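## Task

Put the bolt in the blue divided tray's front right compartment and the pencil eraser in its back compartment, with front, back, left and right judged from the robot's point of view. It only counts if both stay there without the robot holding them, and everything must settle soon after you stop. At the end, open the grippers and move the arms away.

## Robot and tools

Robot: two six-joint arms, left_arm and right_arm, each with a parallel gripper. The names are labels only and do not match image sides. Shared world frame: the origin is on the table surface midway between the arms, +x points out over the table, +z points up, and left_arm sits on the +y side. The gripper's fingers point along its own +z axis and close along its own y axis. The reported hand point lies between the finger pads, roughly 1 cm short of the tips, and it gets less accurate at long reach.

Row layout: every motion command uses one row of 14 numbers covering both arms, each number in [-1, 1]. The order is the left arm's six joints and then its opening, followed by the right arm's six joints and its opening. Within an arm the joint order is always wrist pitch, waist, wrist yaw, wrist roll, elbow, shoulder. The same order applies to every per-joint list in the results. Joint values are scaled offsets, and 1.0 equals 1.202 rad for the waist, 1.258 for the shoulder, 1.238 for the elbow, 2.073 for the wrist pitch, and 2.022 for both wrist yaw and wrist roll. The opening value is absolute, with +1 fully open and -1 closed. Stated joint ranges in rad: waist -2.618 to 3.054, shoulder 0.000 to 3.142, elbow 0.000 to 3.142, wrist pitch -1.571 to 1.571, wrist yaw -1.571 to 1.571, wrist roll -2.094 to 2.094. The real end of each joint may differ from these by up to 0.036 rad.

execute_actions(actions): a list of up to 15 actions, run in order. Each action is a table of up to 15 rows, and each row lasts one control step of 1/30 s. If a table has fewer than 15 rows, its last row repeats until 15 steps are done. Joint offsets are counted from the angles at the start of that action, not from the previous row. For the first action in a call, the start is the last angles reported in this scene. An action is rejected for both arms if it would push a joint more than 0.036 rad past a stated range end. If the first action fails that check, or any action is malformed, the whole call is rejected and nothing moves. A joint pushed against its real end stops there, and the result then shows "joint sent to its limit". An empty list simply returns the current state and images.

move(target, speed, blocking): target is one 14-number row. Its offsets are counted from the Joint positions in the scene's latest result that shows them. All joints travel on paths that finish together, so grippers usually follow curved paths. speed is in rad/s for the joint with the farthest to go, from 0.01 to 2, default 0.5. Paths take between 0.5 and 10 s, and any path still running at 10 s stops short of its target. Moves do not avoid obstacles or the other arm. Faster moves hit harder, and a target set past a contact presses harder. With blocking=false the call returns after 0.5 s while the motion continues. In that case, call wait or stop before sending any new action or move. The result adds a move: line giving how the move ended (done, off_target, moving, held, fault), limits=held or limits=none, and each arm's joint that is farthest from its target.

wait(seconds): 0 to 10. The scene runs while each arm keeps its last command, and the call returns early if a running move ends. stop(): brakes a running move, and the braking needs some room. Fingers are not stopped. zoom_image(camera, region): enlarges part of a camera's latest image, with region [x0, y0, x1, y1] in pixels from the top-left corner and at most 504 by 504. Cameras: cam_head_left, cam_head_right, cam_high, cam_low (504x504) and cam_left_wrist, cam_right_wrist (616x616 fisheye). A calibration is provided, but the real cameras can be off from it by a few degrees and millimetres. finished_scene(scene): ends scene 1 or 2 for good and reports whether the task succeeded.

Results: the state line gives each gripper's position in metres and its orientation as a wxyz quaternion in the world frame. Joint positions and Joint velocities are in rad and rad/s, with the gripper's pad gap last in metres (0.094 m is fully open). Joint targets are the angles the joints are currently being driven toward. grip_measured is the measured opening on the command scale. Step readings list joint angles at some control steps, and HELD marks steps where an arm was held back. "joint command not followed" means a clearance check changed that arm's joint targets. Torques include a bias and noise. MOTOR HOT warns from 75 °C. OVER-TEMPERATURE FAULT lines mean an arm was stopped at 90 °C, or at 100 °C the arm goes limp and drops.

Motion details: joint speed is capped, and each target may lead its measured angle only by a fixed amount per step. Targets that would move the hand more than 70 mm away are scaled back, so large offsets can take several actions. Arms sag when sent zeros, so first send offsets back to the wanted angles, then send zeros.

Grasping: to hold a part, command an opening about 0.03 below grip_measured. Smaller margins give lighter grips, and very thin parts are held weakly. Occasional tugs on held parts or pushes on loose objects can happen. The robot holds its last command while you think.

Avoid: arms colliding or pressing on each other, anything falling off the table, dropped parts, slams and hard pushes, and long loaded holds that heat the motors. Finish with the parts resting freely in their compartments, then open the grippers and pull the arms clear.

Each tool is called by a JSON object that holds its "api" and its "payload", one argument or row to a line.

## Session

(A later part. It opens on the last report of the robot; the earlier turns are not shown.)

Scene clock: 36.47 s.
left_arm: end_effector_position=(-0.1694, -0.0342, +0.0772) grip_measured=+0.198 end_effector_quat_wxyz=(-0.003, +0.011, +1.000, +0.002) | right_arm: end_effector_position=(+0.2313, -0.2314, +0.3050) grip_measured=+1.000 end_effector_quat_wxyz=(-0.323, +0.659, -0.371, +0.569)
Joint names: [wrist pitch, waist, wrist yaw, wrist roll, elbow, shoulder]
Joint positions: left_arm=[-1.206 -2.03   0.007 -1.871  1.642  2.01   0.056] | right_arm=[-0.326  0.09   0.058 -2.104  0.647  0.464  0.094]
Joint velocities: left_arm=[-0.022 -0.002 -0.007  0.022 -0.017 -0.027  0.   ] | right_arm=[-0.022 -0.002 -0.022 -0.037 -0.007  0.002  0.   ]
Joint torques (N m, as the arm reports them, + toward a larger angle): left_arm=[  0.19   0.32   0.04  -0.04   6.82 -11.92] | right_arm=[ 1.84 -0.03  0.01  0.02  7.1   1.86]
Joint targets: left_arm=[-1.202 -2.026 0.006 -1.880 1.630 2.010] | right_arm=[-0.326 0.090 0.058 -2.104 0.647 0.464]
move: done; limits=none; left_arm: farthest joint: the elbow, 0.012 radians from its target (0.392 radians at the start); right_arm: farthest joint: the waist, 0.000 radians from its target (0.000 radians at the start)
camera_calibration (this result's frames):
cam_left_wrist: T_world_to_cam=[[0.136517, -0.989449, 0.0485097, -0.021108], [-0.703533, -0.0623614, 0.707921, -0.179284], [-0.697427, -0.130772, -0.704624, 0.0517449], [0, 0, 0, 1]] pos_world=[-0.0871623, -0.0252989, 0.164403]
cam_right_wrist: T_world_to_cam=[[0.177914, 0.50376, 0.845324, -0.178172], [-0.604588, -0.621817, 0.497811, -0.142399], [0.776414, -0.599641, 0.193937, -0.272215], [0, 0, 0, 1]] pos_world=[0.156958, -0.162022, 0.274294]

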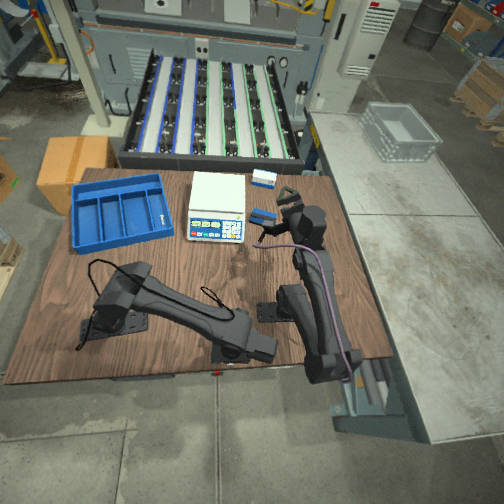

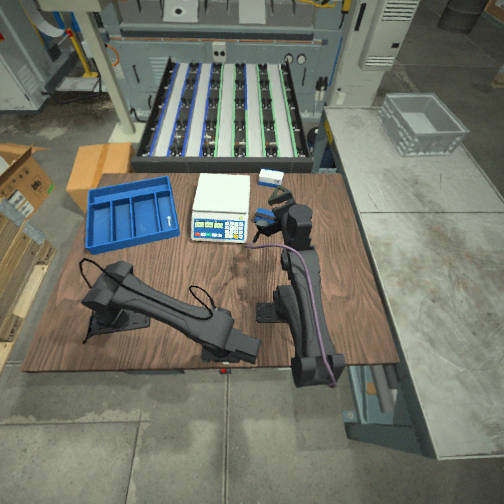

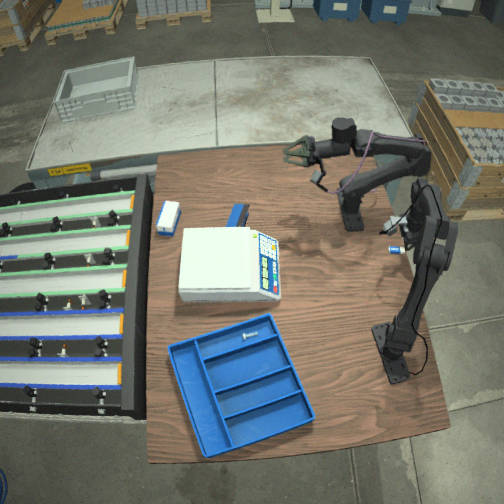

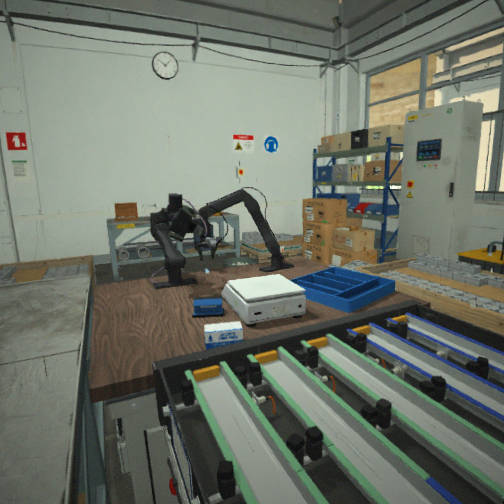

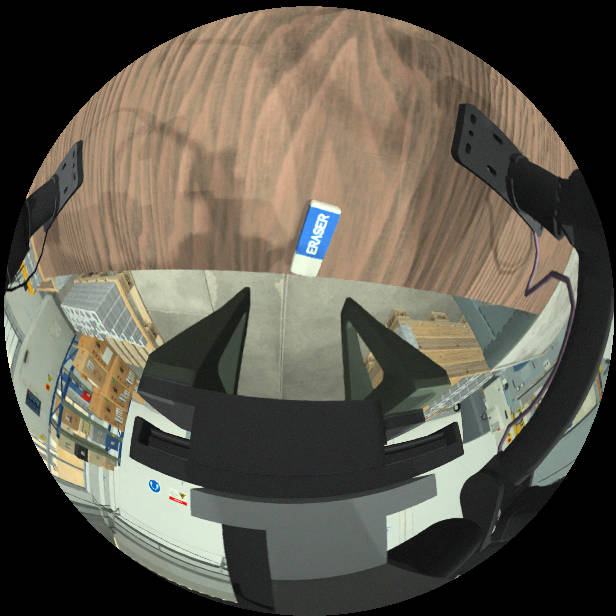

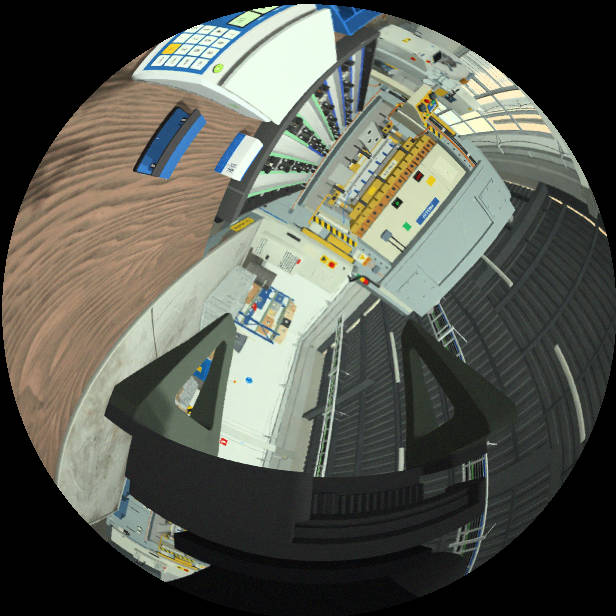

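{"api": "move", "payload": {
  "target": [0.101,0.032,0,0.069,-0.112,0.069,0.2, 0,0,0,0,0,0,1],
  "speed": 0.25
}}

Scene clock: 40.47 s.
left_arm: end_effector_position=(-0.1599, -0.0452, +0.0196) grip_measured=+0.198 end_effector_quat_wxyz=(-0.004, +0.061, +0.998, -0.001) | right_arm: end_effector_position=(+0.2313, -0.2314, +0.3050) grip_measured=+1.000 end_effector_quat_wxyz=(-0.323, +0.659, -0.371, +0.569)
Joint names: [wrist pitch, waist, wrist yaw, wrist roll, elbow, shoulder]
Joint positions: left_arm=[-1.001 -1.998  0.007 -1.74   1.517  2.083  0.056] | right_arm=[-0.326  0.09   0.058 -2.104  0.647  0.464  0.094]
Joint velocities: left_arm=[ 0.007 -0.022 -0.007 -0.081  0.007  0.002 -0.001] | right_arm=[ 0.022 -0.012 -0.037 -0.066 -0.012  0.012  0.   ]
Joint torques (N m, as the arm reports them, + toward a larger angle): left_arm=[  0.23   0.52   0.06   0.13   6.32 -11.06] | right_arm=[ 1.85 -0.03  0.    0.01  7.08  1.89]
Joint targets: left_arm=[-0.997 -1.992 0.007 -1.731 1.504 2.097] | right_arm=[-0.326 0.090 0.058 -2.104 0.647 0.464]
move: done; limits=none; left_arm: farthest joint: the shoulder, 0.014 radians from its target (0.087 radians at the start); right_arm: farthest joint: the waist, 0.000 radians from its target (0.000 radians at the start)
camera_calibration (this result's frames):
cam_left_wrist: T_world_to_cam=[[0.0387698, -0.997691, 0.0557698, -0.0466987], [-0.704413, 0.0122974, 0.709684, -0.129395], [-0.708731, -0.0667993, -0.702309, 0.017397], [0, 0, 0, 1]] pos_world=[-0.0770073, -0.0438375, 0.106652]
cam_right_wrist: T_world_to_cam=[[0.177914, 0.50376, 0.845324, -0.178172], [-0.604588, -0.621817, 0.497811, -0.142399], [0.776414, -0.599641, 0.193937, -0.272215], [0, 0, 0, 1]] pos_world=[0.156958, -0.162022, 0.274294]

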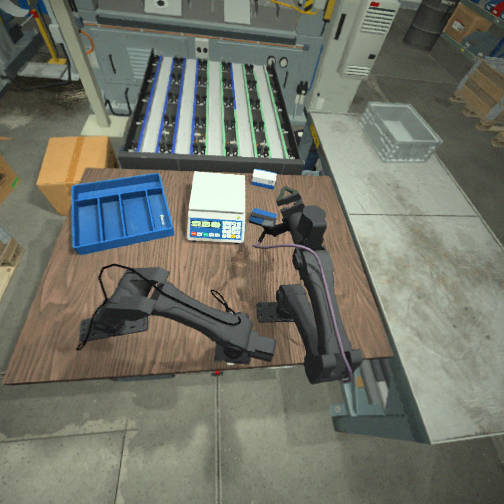

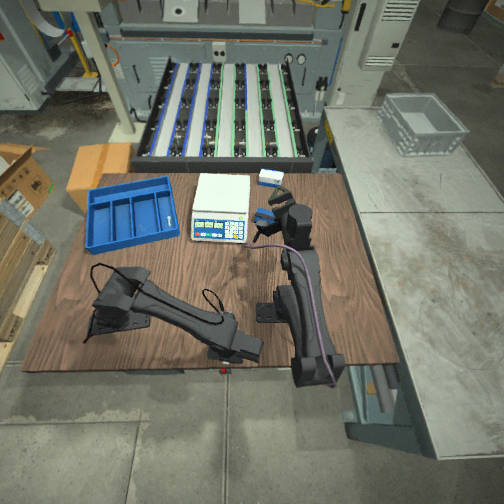

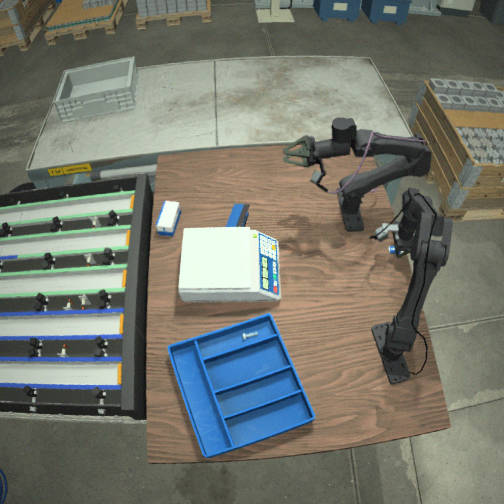

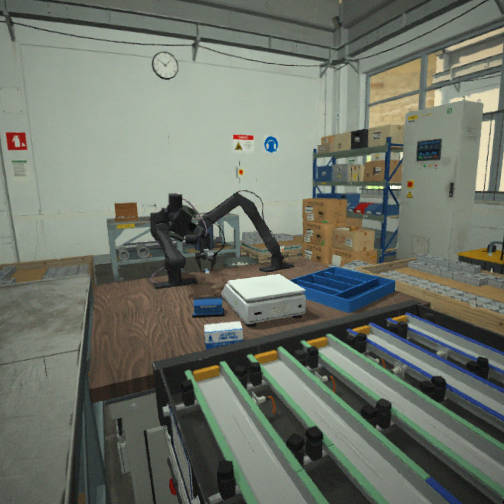

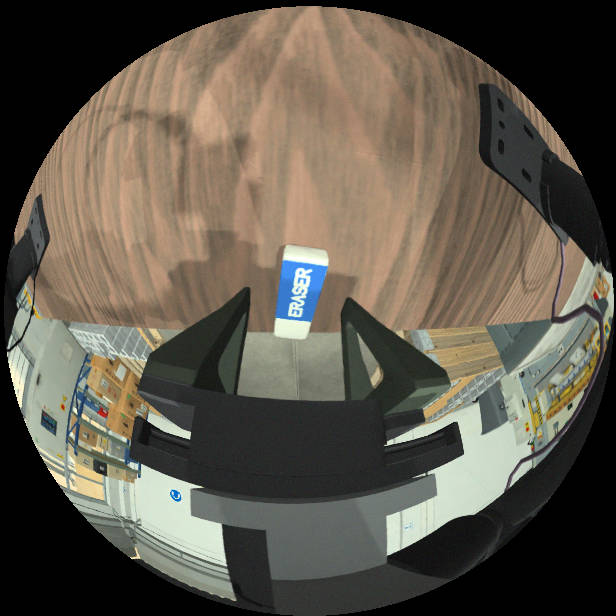

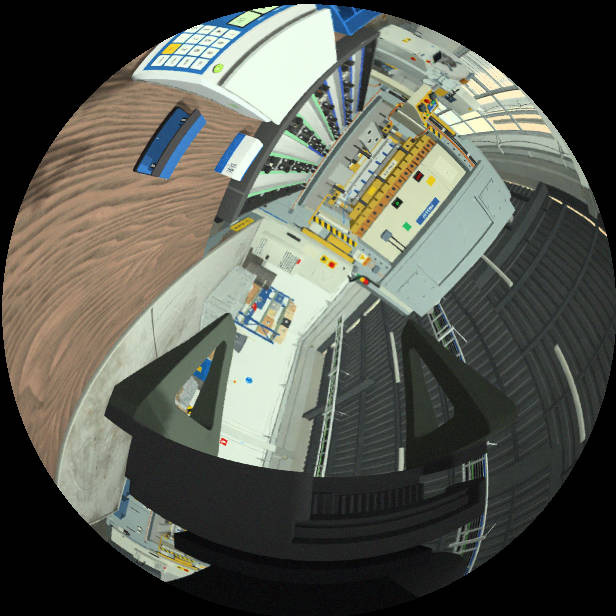

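{"api": "execute_actions", "payload": {
  "actions": [
    [[0,0.004,0,0.004,-0.01,0.008,-0.3, 0,0,0,0,0,0,1]],
    [[0,0.004,0,0.004,-0.01,0.008,-0.58, 0,0,0,0,0,0,1]]
  ]
}}

Scene clock: 41.60 s.
left_arm: end_effector_position=(-0.1600, -0.0453, +0.0196) grip_measured=-0.566 end_effector_quat_wxyz=(-0.004, +0.061, +0.998, -0.001) | right_arm: end_effector_position=(+0.2313, -0.2314, +0.3050) grip_measured=+1.000 end_effector_quat_wxyz=(-0.323, +0.659, -0.371, +0.569)
Joint names: [wrist pitch, waist, wrist yaw, wrist roll, elbow, shoulder]
Joint positions: left_arm=[-1.    -1.998  0.007 -1.74   1.517  2.083  0.02 ] | right_arm=[-0.326  0.09   0.058 -2.104  0.647  0.464  0.094]
Joint velocities: left_arm=[-0.007 -0.017 -0.066 -0.037  0.002 -0.017  0.001] | right_arm=[0.037 0.007 0.037 0.037 0.007 0.012 0.   ]
Joint torques (N m, as the arm reports them, + toward a larger angle): left_arm=[  0.16   0.46   0.04   0.11   6.46 -11.47] | right_arm=[ 1.86 -0.05  0.    0.01  7.08  1.89]
Joint targets: left_arm=[-1.000 -1.993 0.007 -1.732 1.505 2.093] | right_arm=[-0.326 0.090 0.058 -2.104 0.647 0.464]
Step readings (joint positions; steps 1 to 15: 1st action; 16 to 30: 2nd action):
0: left_arm=[-1.000 -1.998 0.007 -1.740 1.517 2.083] | right_arm=[-0.326 0.090 0.058 -2.104 0.647 0.464]
1: left_arm=[-1.000 -1.998 0.007 -1.740 1.517 2.083] | right_arm=[-0.326 0.090 0.058 -2.104 0.647 0.464]
2: left_arm=[-1.000 -1.998 0.007 -1.740 1.517 2.083] | right_arm=[-0.326 0.090 0.058 -2.104 0.647 0.464]
4: left_arm=[-1.000 -1.998 0.007 -1.740 1.517 2.083] | right_arm=[-0.326 0.090 0.058 -2.104 0.647 0.464]
8: left_arm=[-1.000 -1.998 0.007 -1.740 1.517 2.083] | right_arm=[-0.326 0.090 0.058 -2.104 0.647 0.464]
15: left_arm=[-1.000 -1.998 0.007 -1.740 1.517 2.083] | right_arm=[-0.326 0.090 0.058 -2.104 0.647 0.464]
16: left_arm=[-1.000 -1.998 0.007 -1.740 1.517 2.083] | right_arm=[-0.326 0.090 0.058 -2.104 0.647 0.464]
17: left_arm=[-1.000 -1.998 0.007 -1.740 1.517 2.083] | right_arm=[-0.326 0.090 0.058 -2.104 0.647 0.464]
19: left_arm=[-1.000 -1.998 0.007 -1.740 1.517 2.083] | right_arm=[-0.326 0.090 0.058 -2.104 0.647 0.464]
23: left_arm=[-1.000 -1.998 0.007 -1.740 1.517 2.083] | right_arm=[-0.326 0.090 0.058 -2.104 0.647 0.464]
30: Joint positions above
camera_calibration (this result's frames):
cam_left_wrist: T_world_to_cam=[[0.0383953, -0.997685, 0.0561335, -0.0468551], [-0.704331, 0.0128278, 0.709756, -0.129378], [-0.708833, -0.0667879, -0.702208, 0.0173542], [0, 0, 0, 1]] pos_world=[-0.0770245, -0.0439279, 0.106643]
cam_right_wrist: T_world_to_cam=[[0.177914, 0.50376, 0.845324, -0.178172], [-0.604588, -0.621817, 0.497811, -0.142399], [0.776414, -0.599641, 0.193937, -0.272215], [0, 0, 0, 1]] pos_world=[0.156958, -0.162022, 0.274294]

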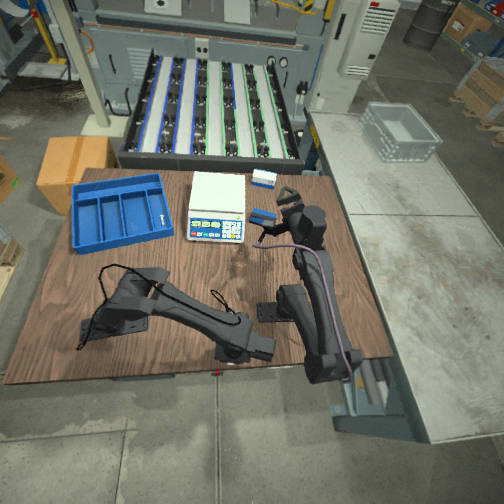

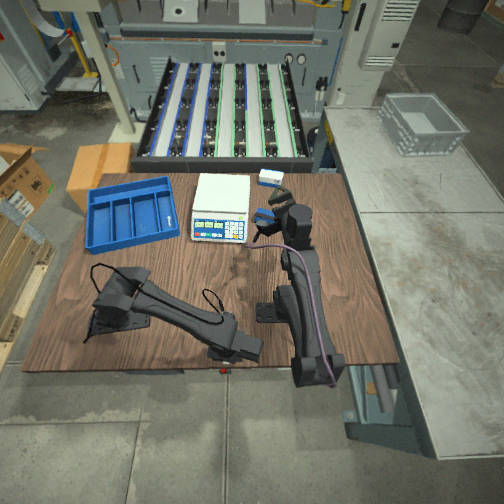

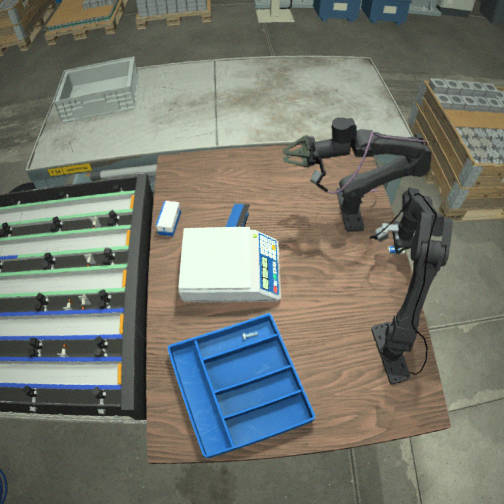

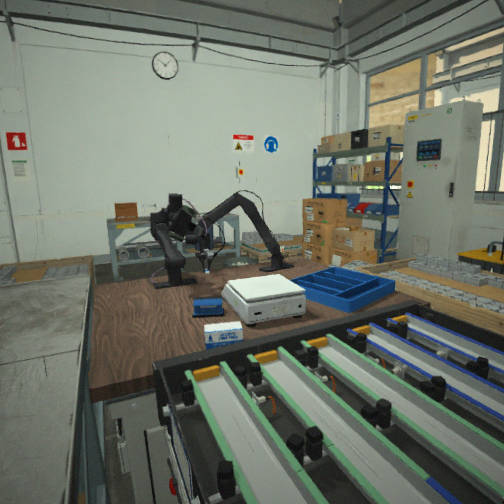

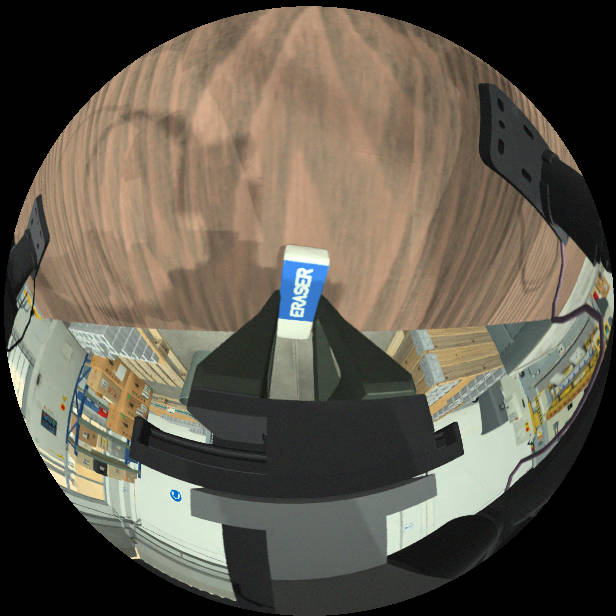

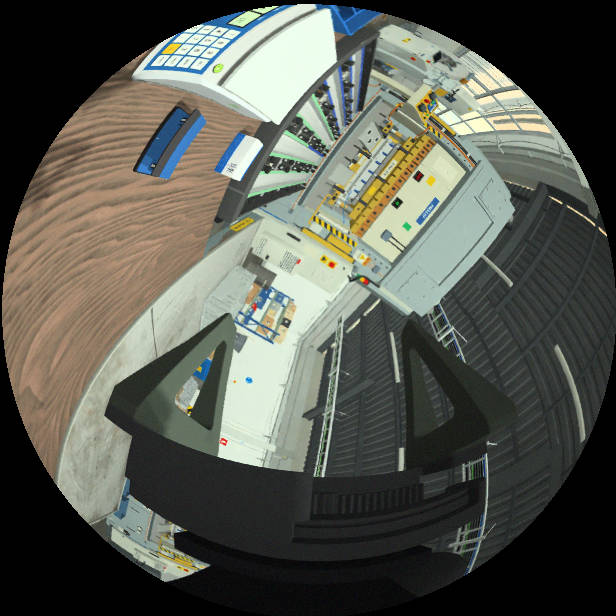

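{"api": "execute_actions", "payload": {
  "actions": [
    [[0,0.004,0,0.004,-0.01,0.008,-0.63, 0,0,0,0,0,0,1]]
  ]
}}

Scene clock: 42.17 s.
left_arm: end_effector_position=(-0.1600, -0.0453, +0.0196) grip_measured=-0.591 end_effector_quat_wxyz=(-0.004, +0.061, +0.998, -0.001) | right_arm: end_effector_position=(+0.2313, -0.2314, +0.3050) grip_measured=+1.000 end_effector_quat_wxyz=(-0.323, +0.659, -0.371, +0.569)
Joint names: [wrist pitch, waist, wrist yaw, wrist roll, elbow, shoulder]
Joint positions: left_arm=[-1.    -1.998  0.007 -1.74   1.517  2.083  0.019] | right_arm=[-0.326  0.09   0.058 -2.104  0.647  0.464  0.094]
Joint velocities: left_arm=[ 0.007 -0.002 -0.095 -0.037 -0.017 -0.012 -0.   ] | right_arm=[-0.066  0.007 -0.051 -0.037  0.002 -0.002  0.   ]
Joint torques (N m, as the arm reports them, + toward a larger angle): left_arm=[  0.17   0.35   0.09   0.13   6.04 -11.57] | right_arm=[ 1.84 -0.05  0.01  0.01  7.09  1.89]
Joint targets: left_arm=[-1.000 -1.993 0.007 -1.732 1.505 2.093] | right_arm=[-0.326 0.090 0.058 -2.104 0.647 0.464]
Step readings (joint positions):
0: left_arm=[-1.000 -1.998 0.007 -1.740 1.517 2.083] | right_arm=[-0.326 0.090 0.058 -2.104 0.647 0.464]
1: left_arm=[-1.000 -1.998 0.007 -1.740 1.517 2.083] | right_arm=[-0.326 0.090 0.058 -2.104 0.647 0.464]
2: left_arm=[-1.000 -1.998 0.007 -1.740 1.517 2.083] | right_arm=[-0.326 0.090 0.058 -2.104 0.647 0.464]
4: left_arm=[-1.000 -1.998 0.007 -1.740 1.517 2.083] | right_arm=[-0.326 0.090 0.058 -2.104 0.647 0.464]
8: left_arm=[-1.000 -1.998 0.007 -1.740 1.517 2.083] | right_arm=[-0.326 0.090 0.058 -2.104 0.647 0.464]
15: Joint positions above
camera_calibration (this result's frames):
cam_left_wrist: T_world_to_cam=[[0.0383953, -0.997685, 0.0561335, -0.0468551], [-0.704331, 0.0128278, 0.709756, -0.129378], [-0.708833, -0.0667879, -0.702208, 0.0173542], [0, 0, 0, 1]] pos_world=[-0.0770245, -0.0439279, 0.106643]
cam_right_wrist: T_world_to_cam=[[0.177914, 0.50376, 0.845324, -0.178172], [-0.604588, -0.621817, 0.497811, -0.142399], [0.776414, -0.599641, 0.193937, -0.272215], [0, 0, 0, 1]] pos_world=[0.156958, -0.162022, 0.274294]

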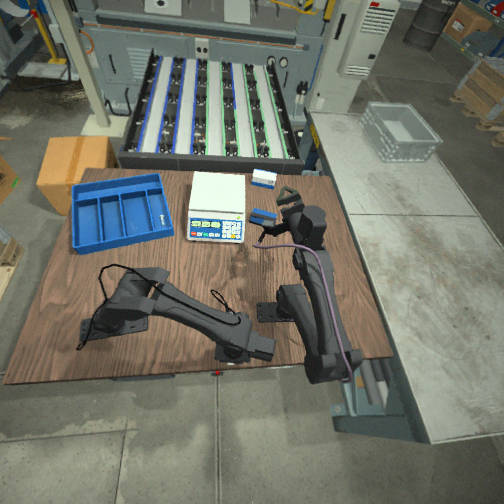

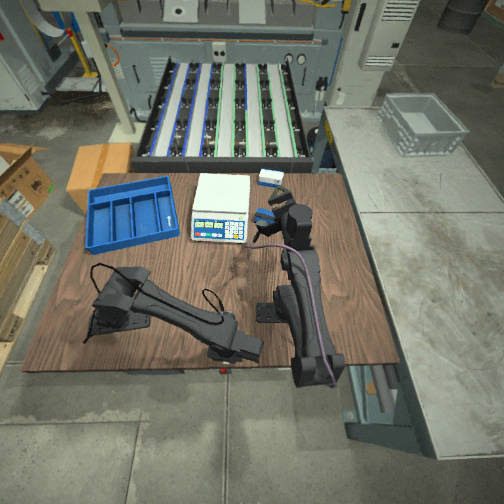

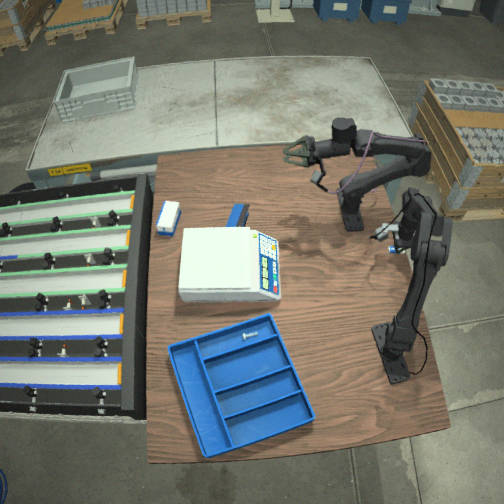

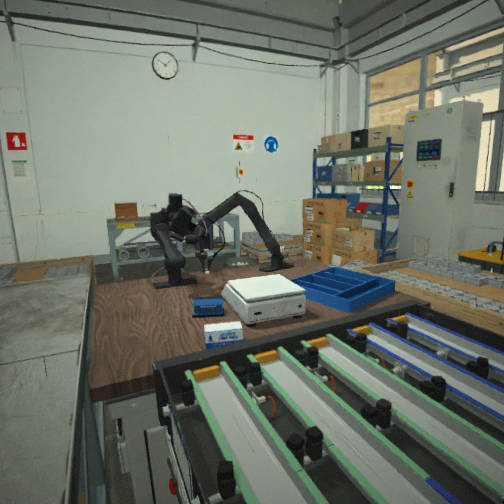

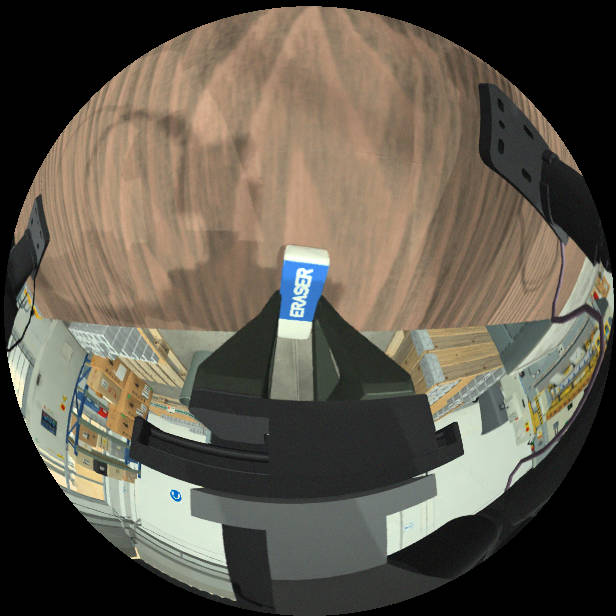

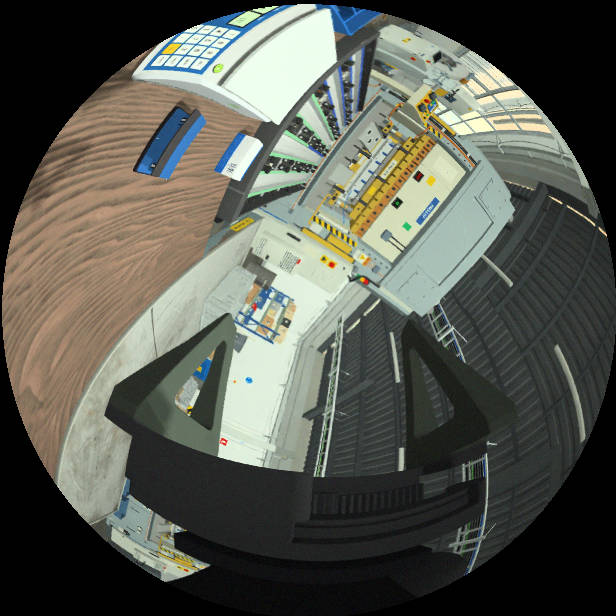

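{"api": "move", "payload": {
  "target": [-0.265,0,0,0,0.42,-0.065,-0.63, 0,0,0,0,0,0,1],
  "speed": 0.6
}}

Scene clock: 44.93 s.
left_arm: end_effector_position=(-0.1599, -0.0450, +0.1702) grip_measured=-0.591 end_effector_quat_wxyz=(-0.009, +0.061, +0.998, -0.021) | right_arm: end_effector_position=(+0.2313, -0.2314, +0.3050) grip_measured=+1.000 end_effector_quat_wxyz=(-0.323, +0.659, -0.371, +0.569)
Joint names: [wrist pitch, waist, wrist yaw, wrist roll, elbow, shoulder]
Joint positions: left_arm=[-1.53  -1.998  0.007 -1.74   2.019  2.014  0.019] | right_arm=[-0.326  0.09   0.058 -2.104  0.647  0.464  0.094]
Joint velocities: left_arm=[-0.051 -0.012  0.037 -0.066 -0.012 -0.012  0.001] | right_arm=[ 0.051 -0.002  0.022 -0.037 -0.012 -0.012  0.   ]
Joint torques (N m, as the arm reports them, + toward a larger angle): left_arm=[  0.08   0.     0.06   0.06   9.17 -13.01] | right_arm=[ 1.84 -0.02  0.01  0.01  7.12  1.9 ]
Joint targets: left_arm=[-1.550 -1.998 0.007 -1.740 2.037 2.001] | right_arm=[-0.326 0.090 0.058 -2.104 0.647 0.464]
move: done; limits=none; left_arm: farthest joint: the wrist pitch, 0.019 radians from its target (0.549 radians at the start); right_arm: farthest joint: the waist, 0.000 radians from its target (0.000 radians at the start)
camera_calibration (this result's frames):
cam_left_wrist: T_world_to_cam=[[0.0392767, -0.994736, 0.0946449, -0.0612597], [-0.695991, 0.0407286, 0.716894, -0.234832], [-0.716975, -0.0940293, -0.690728, 0.118724], [0, 0, 0, 1]] pos_world=[-0.075913, -0.0402094, 0.256153]
cam_right_wrist: T_world_to_cam=[[0.177914, 0.50376, 0.845324, -0.178172], [-0.604588, -0.621817, 0.497811, -0.142399], [0.776414, -0.599641, 0.193937, -0.272215], [0, 0, 0, 1]] pos_world=[0.156958, -0.162022, 0.274294]

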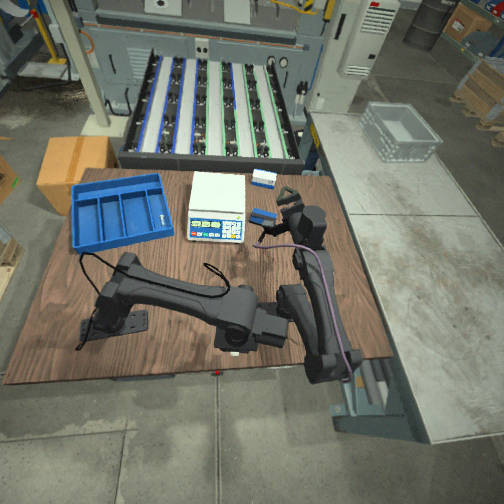

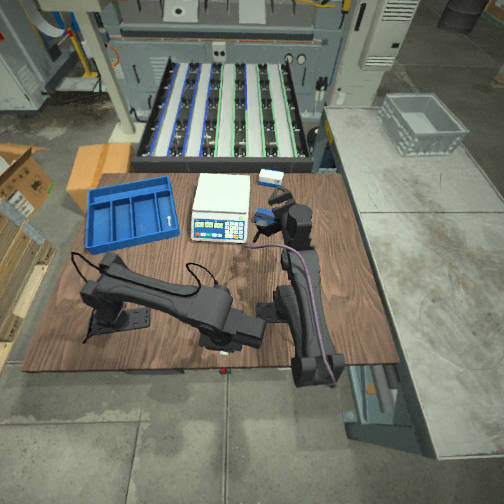

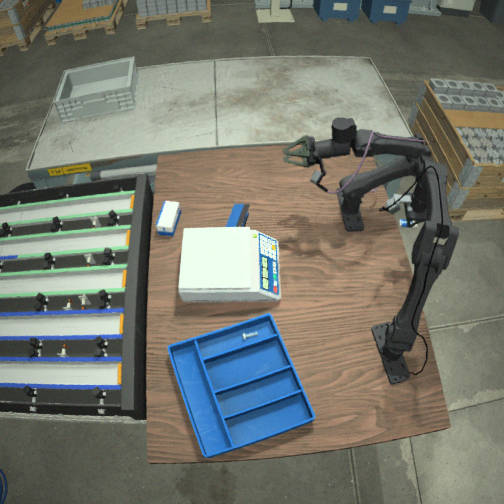

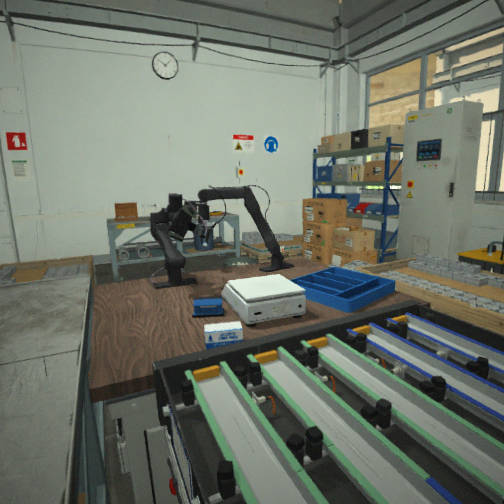

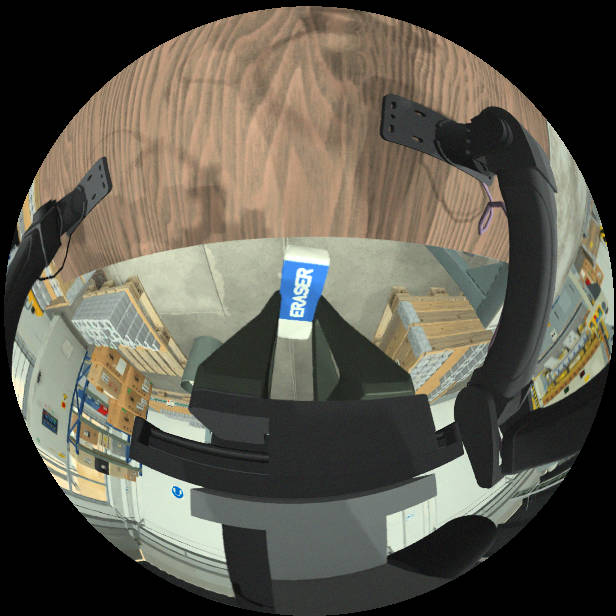

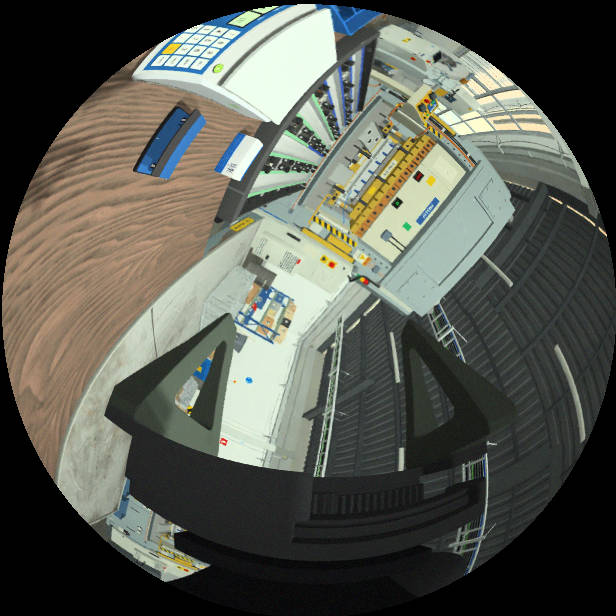

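{"api": "move", "payload": {
  "target": [0,1,0,0.088,0.015,0,-0.63, 0,0,0,0,0,0,1],
  "speed": 1.0
}}

{"api": "move", "payload": {
  "target": [0.22,0.775,0,0,0.16,0.18,-0.63, 0,0,0,0,0,0,1],
  "speed": 0.9
}}

Scene clock: 47.03 s.
left_arm: end_effector_position=(+0.2614, +0.0899, +0.1703) grip_measured=-0.591 end_effector_quat_wxyz=(+0.007, -0.443, +0.896, -0.025) | right_arm: end_effector_position=(+0.2313, -0.2314, +0.3050) grip_measured=+1.000 end_effector_quat_wxyz=(-0.323, +0.659, -0.371, +0.569)
Joint names: [wrist pitch, waist, wrist yaw, wrist roll, elbow, shoulder]
Joint positions: left_arm=[-1.525 -0.79   0.009 -1.572  2.019  2.014  0.019] | right_arm=[-0.326  0.09   0.058 -2.104  0.647  0.464  0.094]
Joint velocities: left_arm=[ 0.022  0.007 -0.051  0.051 -0.002 -0.002  0.   ] | right_arm=[-0.037  0.012  0.037 -0.066 -0.007 -0.022  0.   ]
Joint torques (N m, as the arm reports them, + toward a larger angle): left_arm=[  0.2   -0.51   0.04   0.21   9.35 -11.93] | right_arm=[ 1.85 -0.03  0.    0.01  7.08  1.89]
Joint targets: left_arm=[-1.530 -0.796 0.008 -1.562 2.038 2.014] | right_arm=[-0.326 0.090 0.058 -2.104 0.647 0.464]
move: done; limits=none; left_arm: farthest joint: the elbow, 0.018 radians from its target (0.018 radians at the start); right_arm: farthest joint: the waist, 0.000 radians from its target (0.000 radians at the start)
camera_calibration (this result's frames):
cam_left_wrist: T_world_to_cam=[[0.876849, -0.469681, 0.102645, -0.211159], [-0.393994, -0.579668, 0.71327, 0.0302905], [-0.275509, -0.665871, -0.693332, 0.369958], [0, 0, 0, 1]] pos_world=[0.299016, 0.164725, 0.256573]
cam_right_wrist: T_world_to_cam=[[0.177914, 0.50376, 0.845324, -0.178172], [-0.604588, -0.621817, 0.497811, -0.142399], [0.776414, -0.599641, 0.193937, -0.272215], [0, 0, 0, 1]] pos_world=[0.156958, -0.162022, 0.274294]

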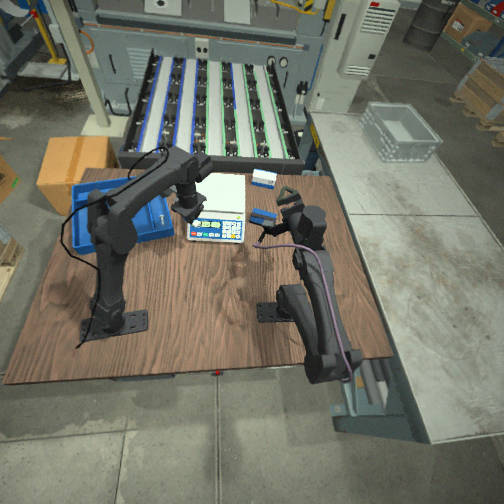

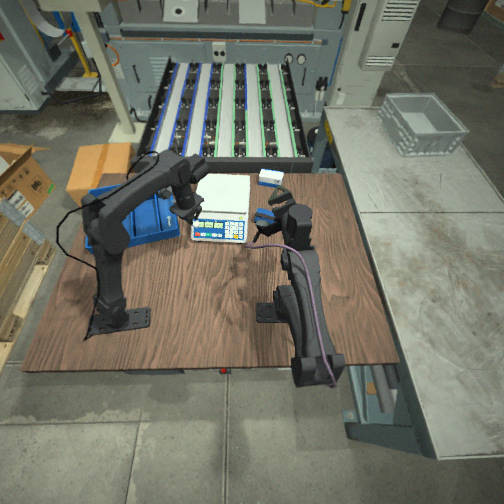

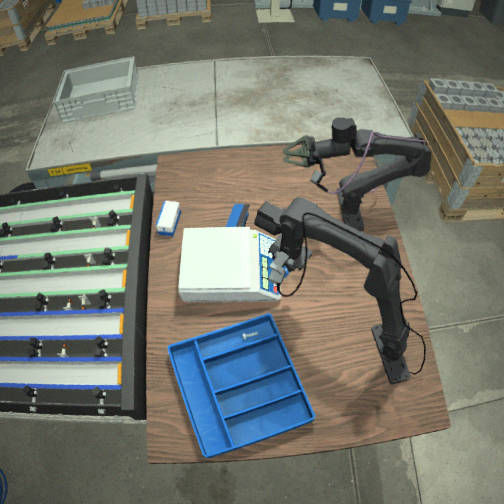

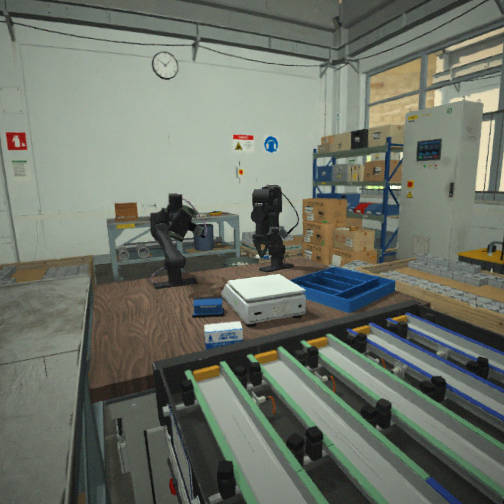

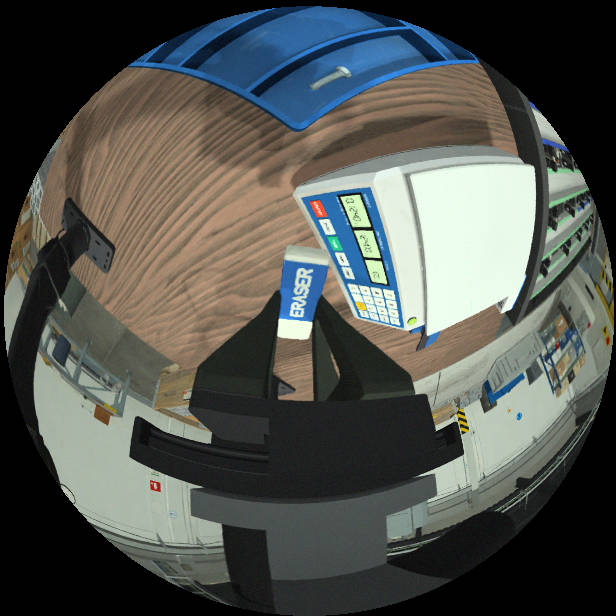

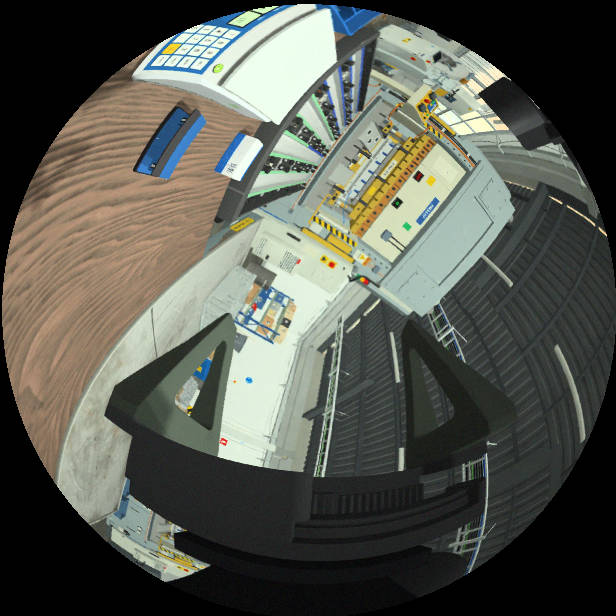

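Scene clock: 48.80 s.
left_arm: end_effector_position=(+0.4697, +0.4763, +0.1550) grip_measured=-0.591 end_effector_quat_wxyz=(-0.179, +0.778, -0.586, +0.141) | right_arm: end_effector_position=(+0.2313, -0.2314, +0.3050) grip_measured=+1.000 end_effector_quat_wxyz=(-0.323, +0.659, -0.371, +0.569)
Joint names: [wrist pitch, waist, wrist yaw, wrist roll, elbow, shoulder]
Joint positions: left_arm=[-1.072  0.144  0.009 -1.572  2.189  2.229  0.019] | right_arm=[-0.326  0.09   0.058 -2.104  0.647  0.464  0.094]
Joint velocities: left_arm=[-0.007  0.017 -0.037  0.007  0.012 -0.002 -0.   ] | right_arm=[-0.037 -0.007  0.022  0.007 -0.012 -0.017  0.   ]
Joint torques (N m, as the arm reports them, + toward a larger angle): left_arm=[  1.05  -0.3    0.04  -0.03  10.95 -13.64] | right_arm=[1.84 0.   0.01 0.   7.1  1.89]
Joint targets: left_arm=[-1.069 0.141 0.009 -1.572 2.217 2.240] | right_arm=[-0.326 0.090 0.058 -2.104 0.647 0.464]
move: off_target (left_arm); limits=none; left_arm: farthest joint: the elbow, 0.028 radians from its target (0.198 radians at the start); right_arm: farthest joint: the waist, 0.000 radians from its target (0.000 radians at the start)
camera_calibration (this result's frames):
cam_left_wrist: T_world_to_cam=[[0.782255, 0.391887, 0.484254, -0.635775], [-0.0437101, -0.740901, 0.67019, 0.266178], [0.621423, -0.545426, -0.562445, 0.175023], [0, 0, 0, 1]] pos_world=[0.40021, 0.541826, 0.227927]
cam_right_wrist: T_world_to_cam=[[0.177914, 0.50376, 0.845324, -0.178172], [-0.604588, -0.621817, 0.497811, -0.142399], [0.776414, -0.599641, 0.193937, -0.272215], [0, 0, 0, 1]] pos_world=[0.156958, -0.162022, 0.274294]

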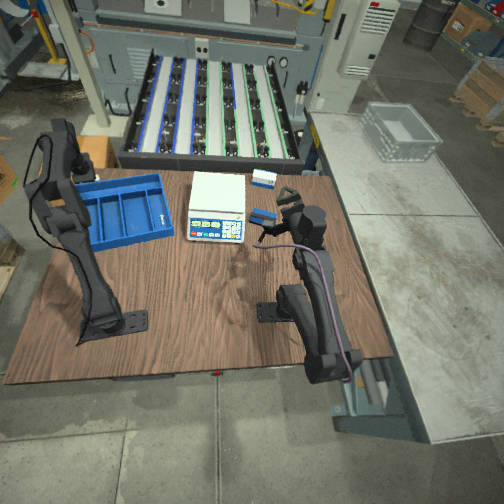

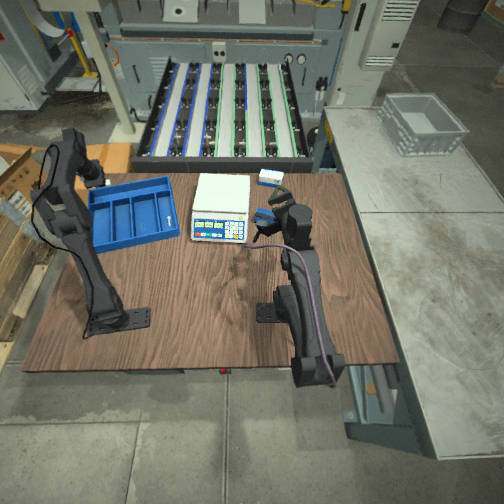

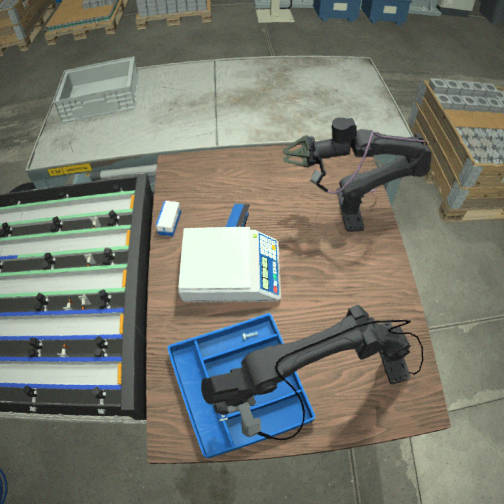

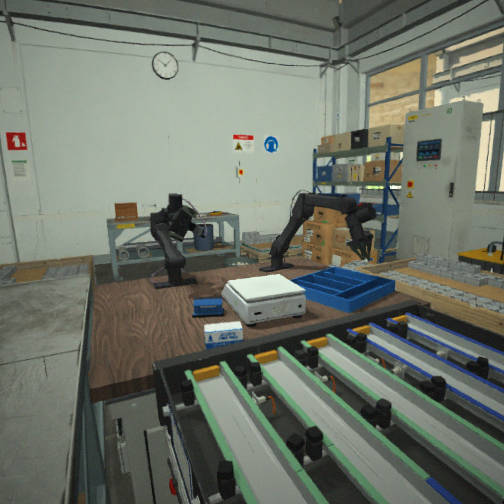

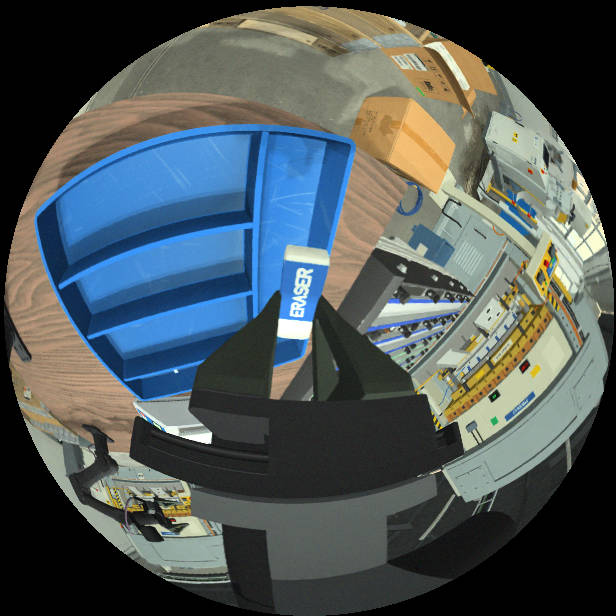

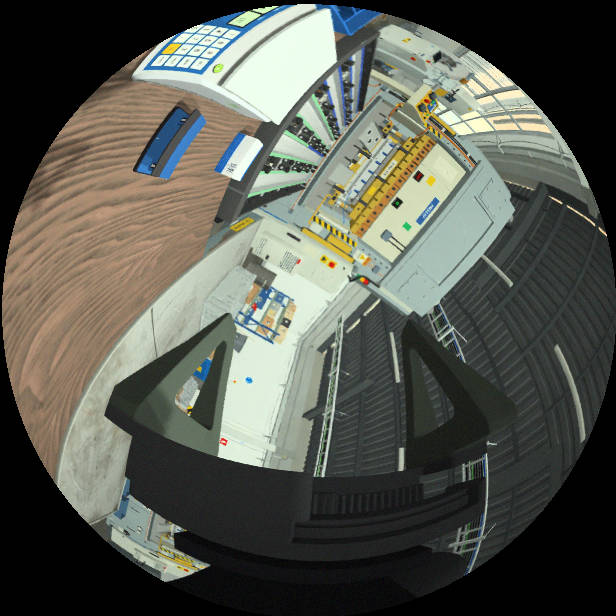

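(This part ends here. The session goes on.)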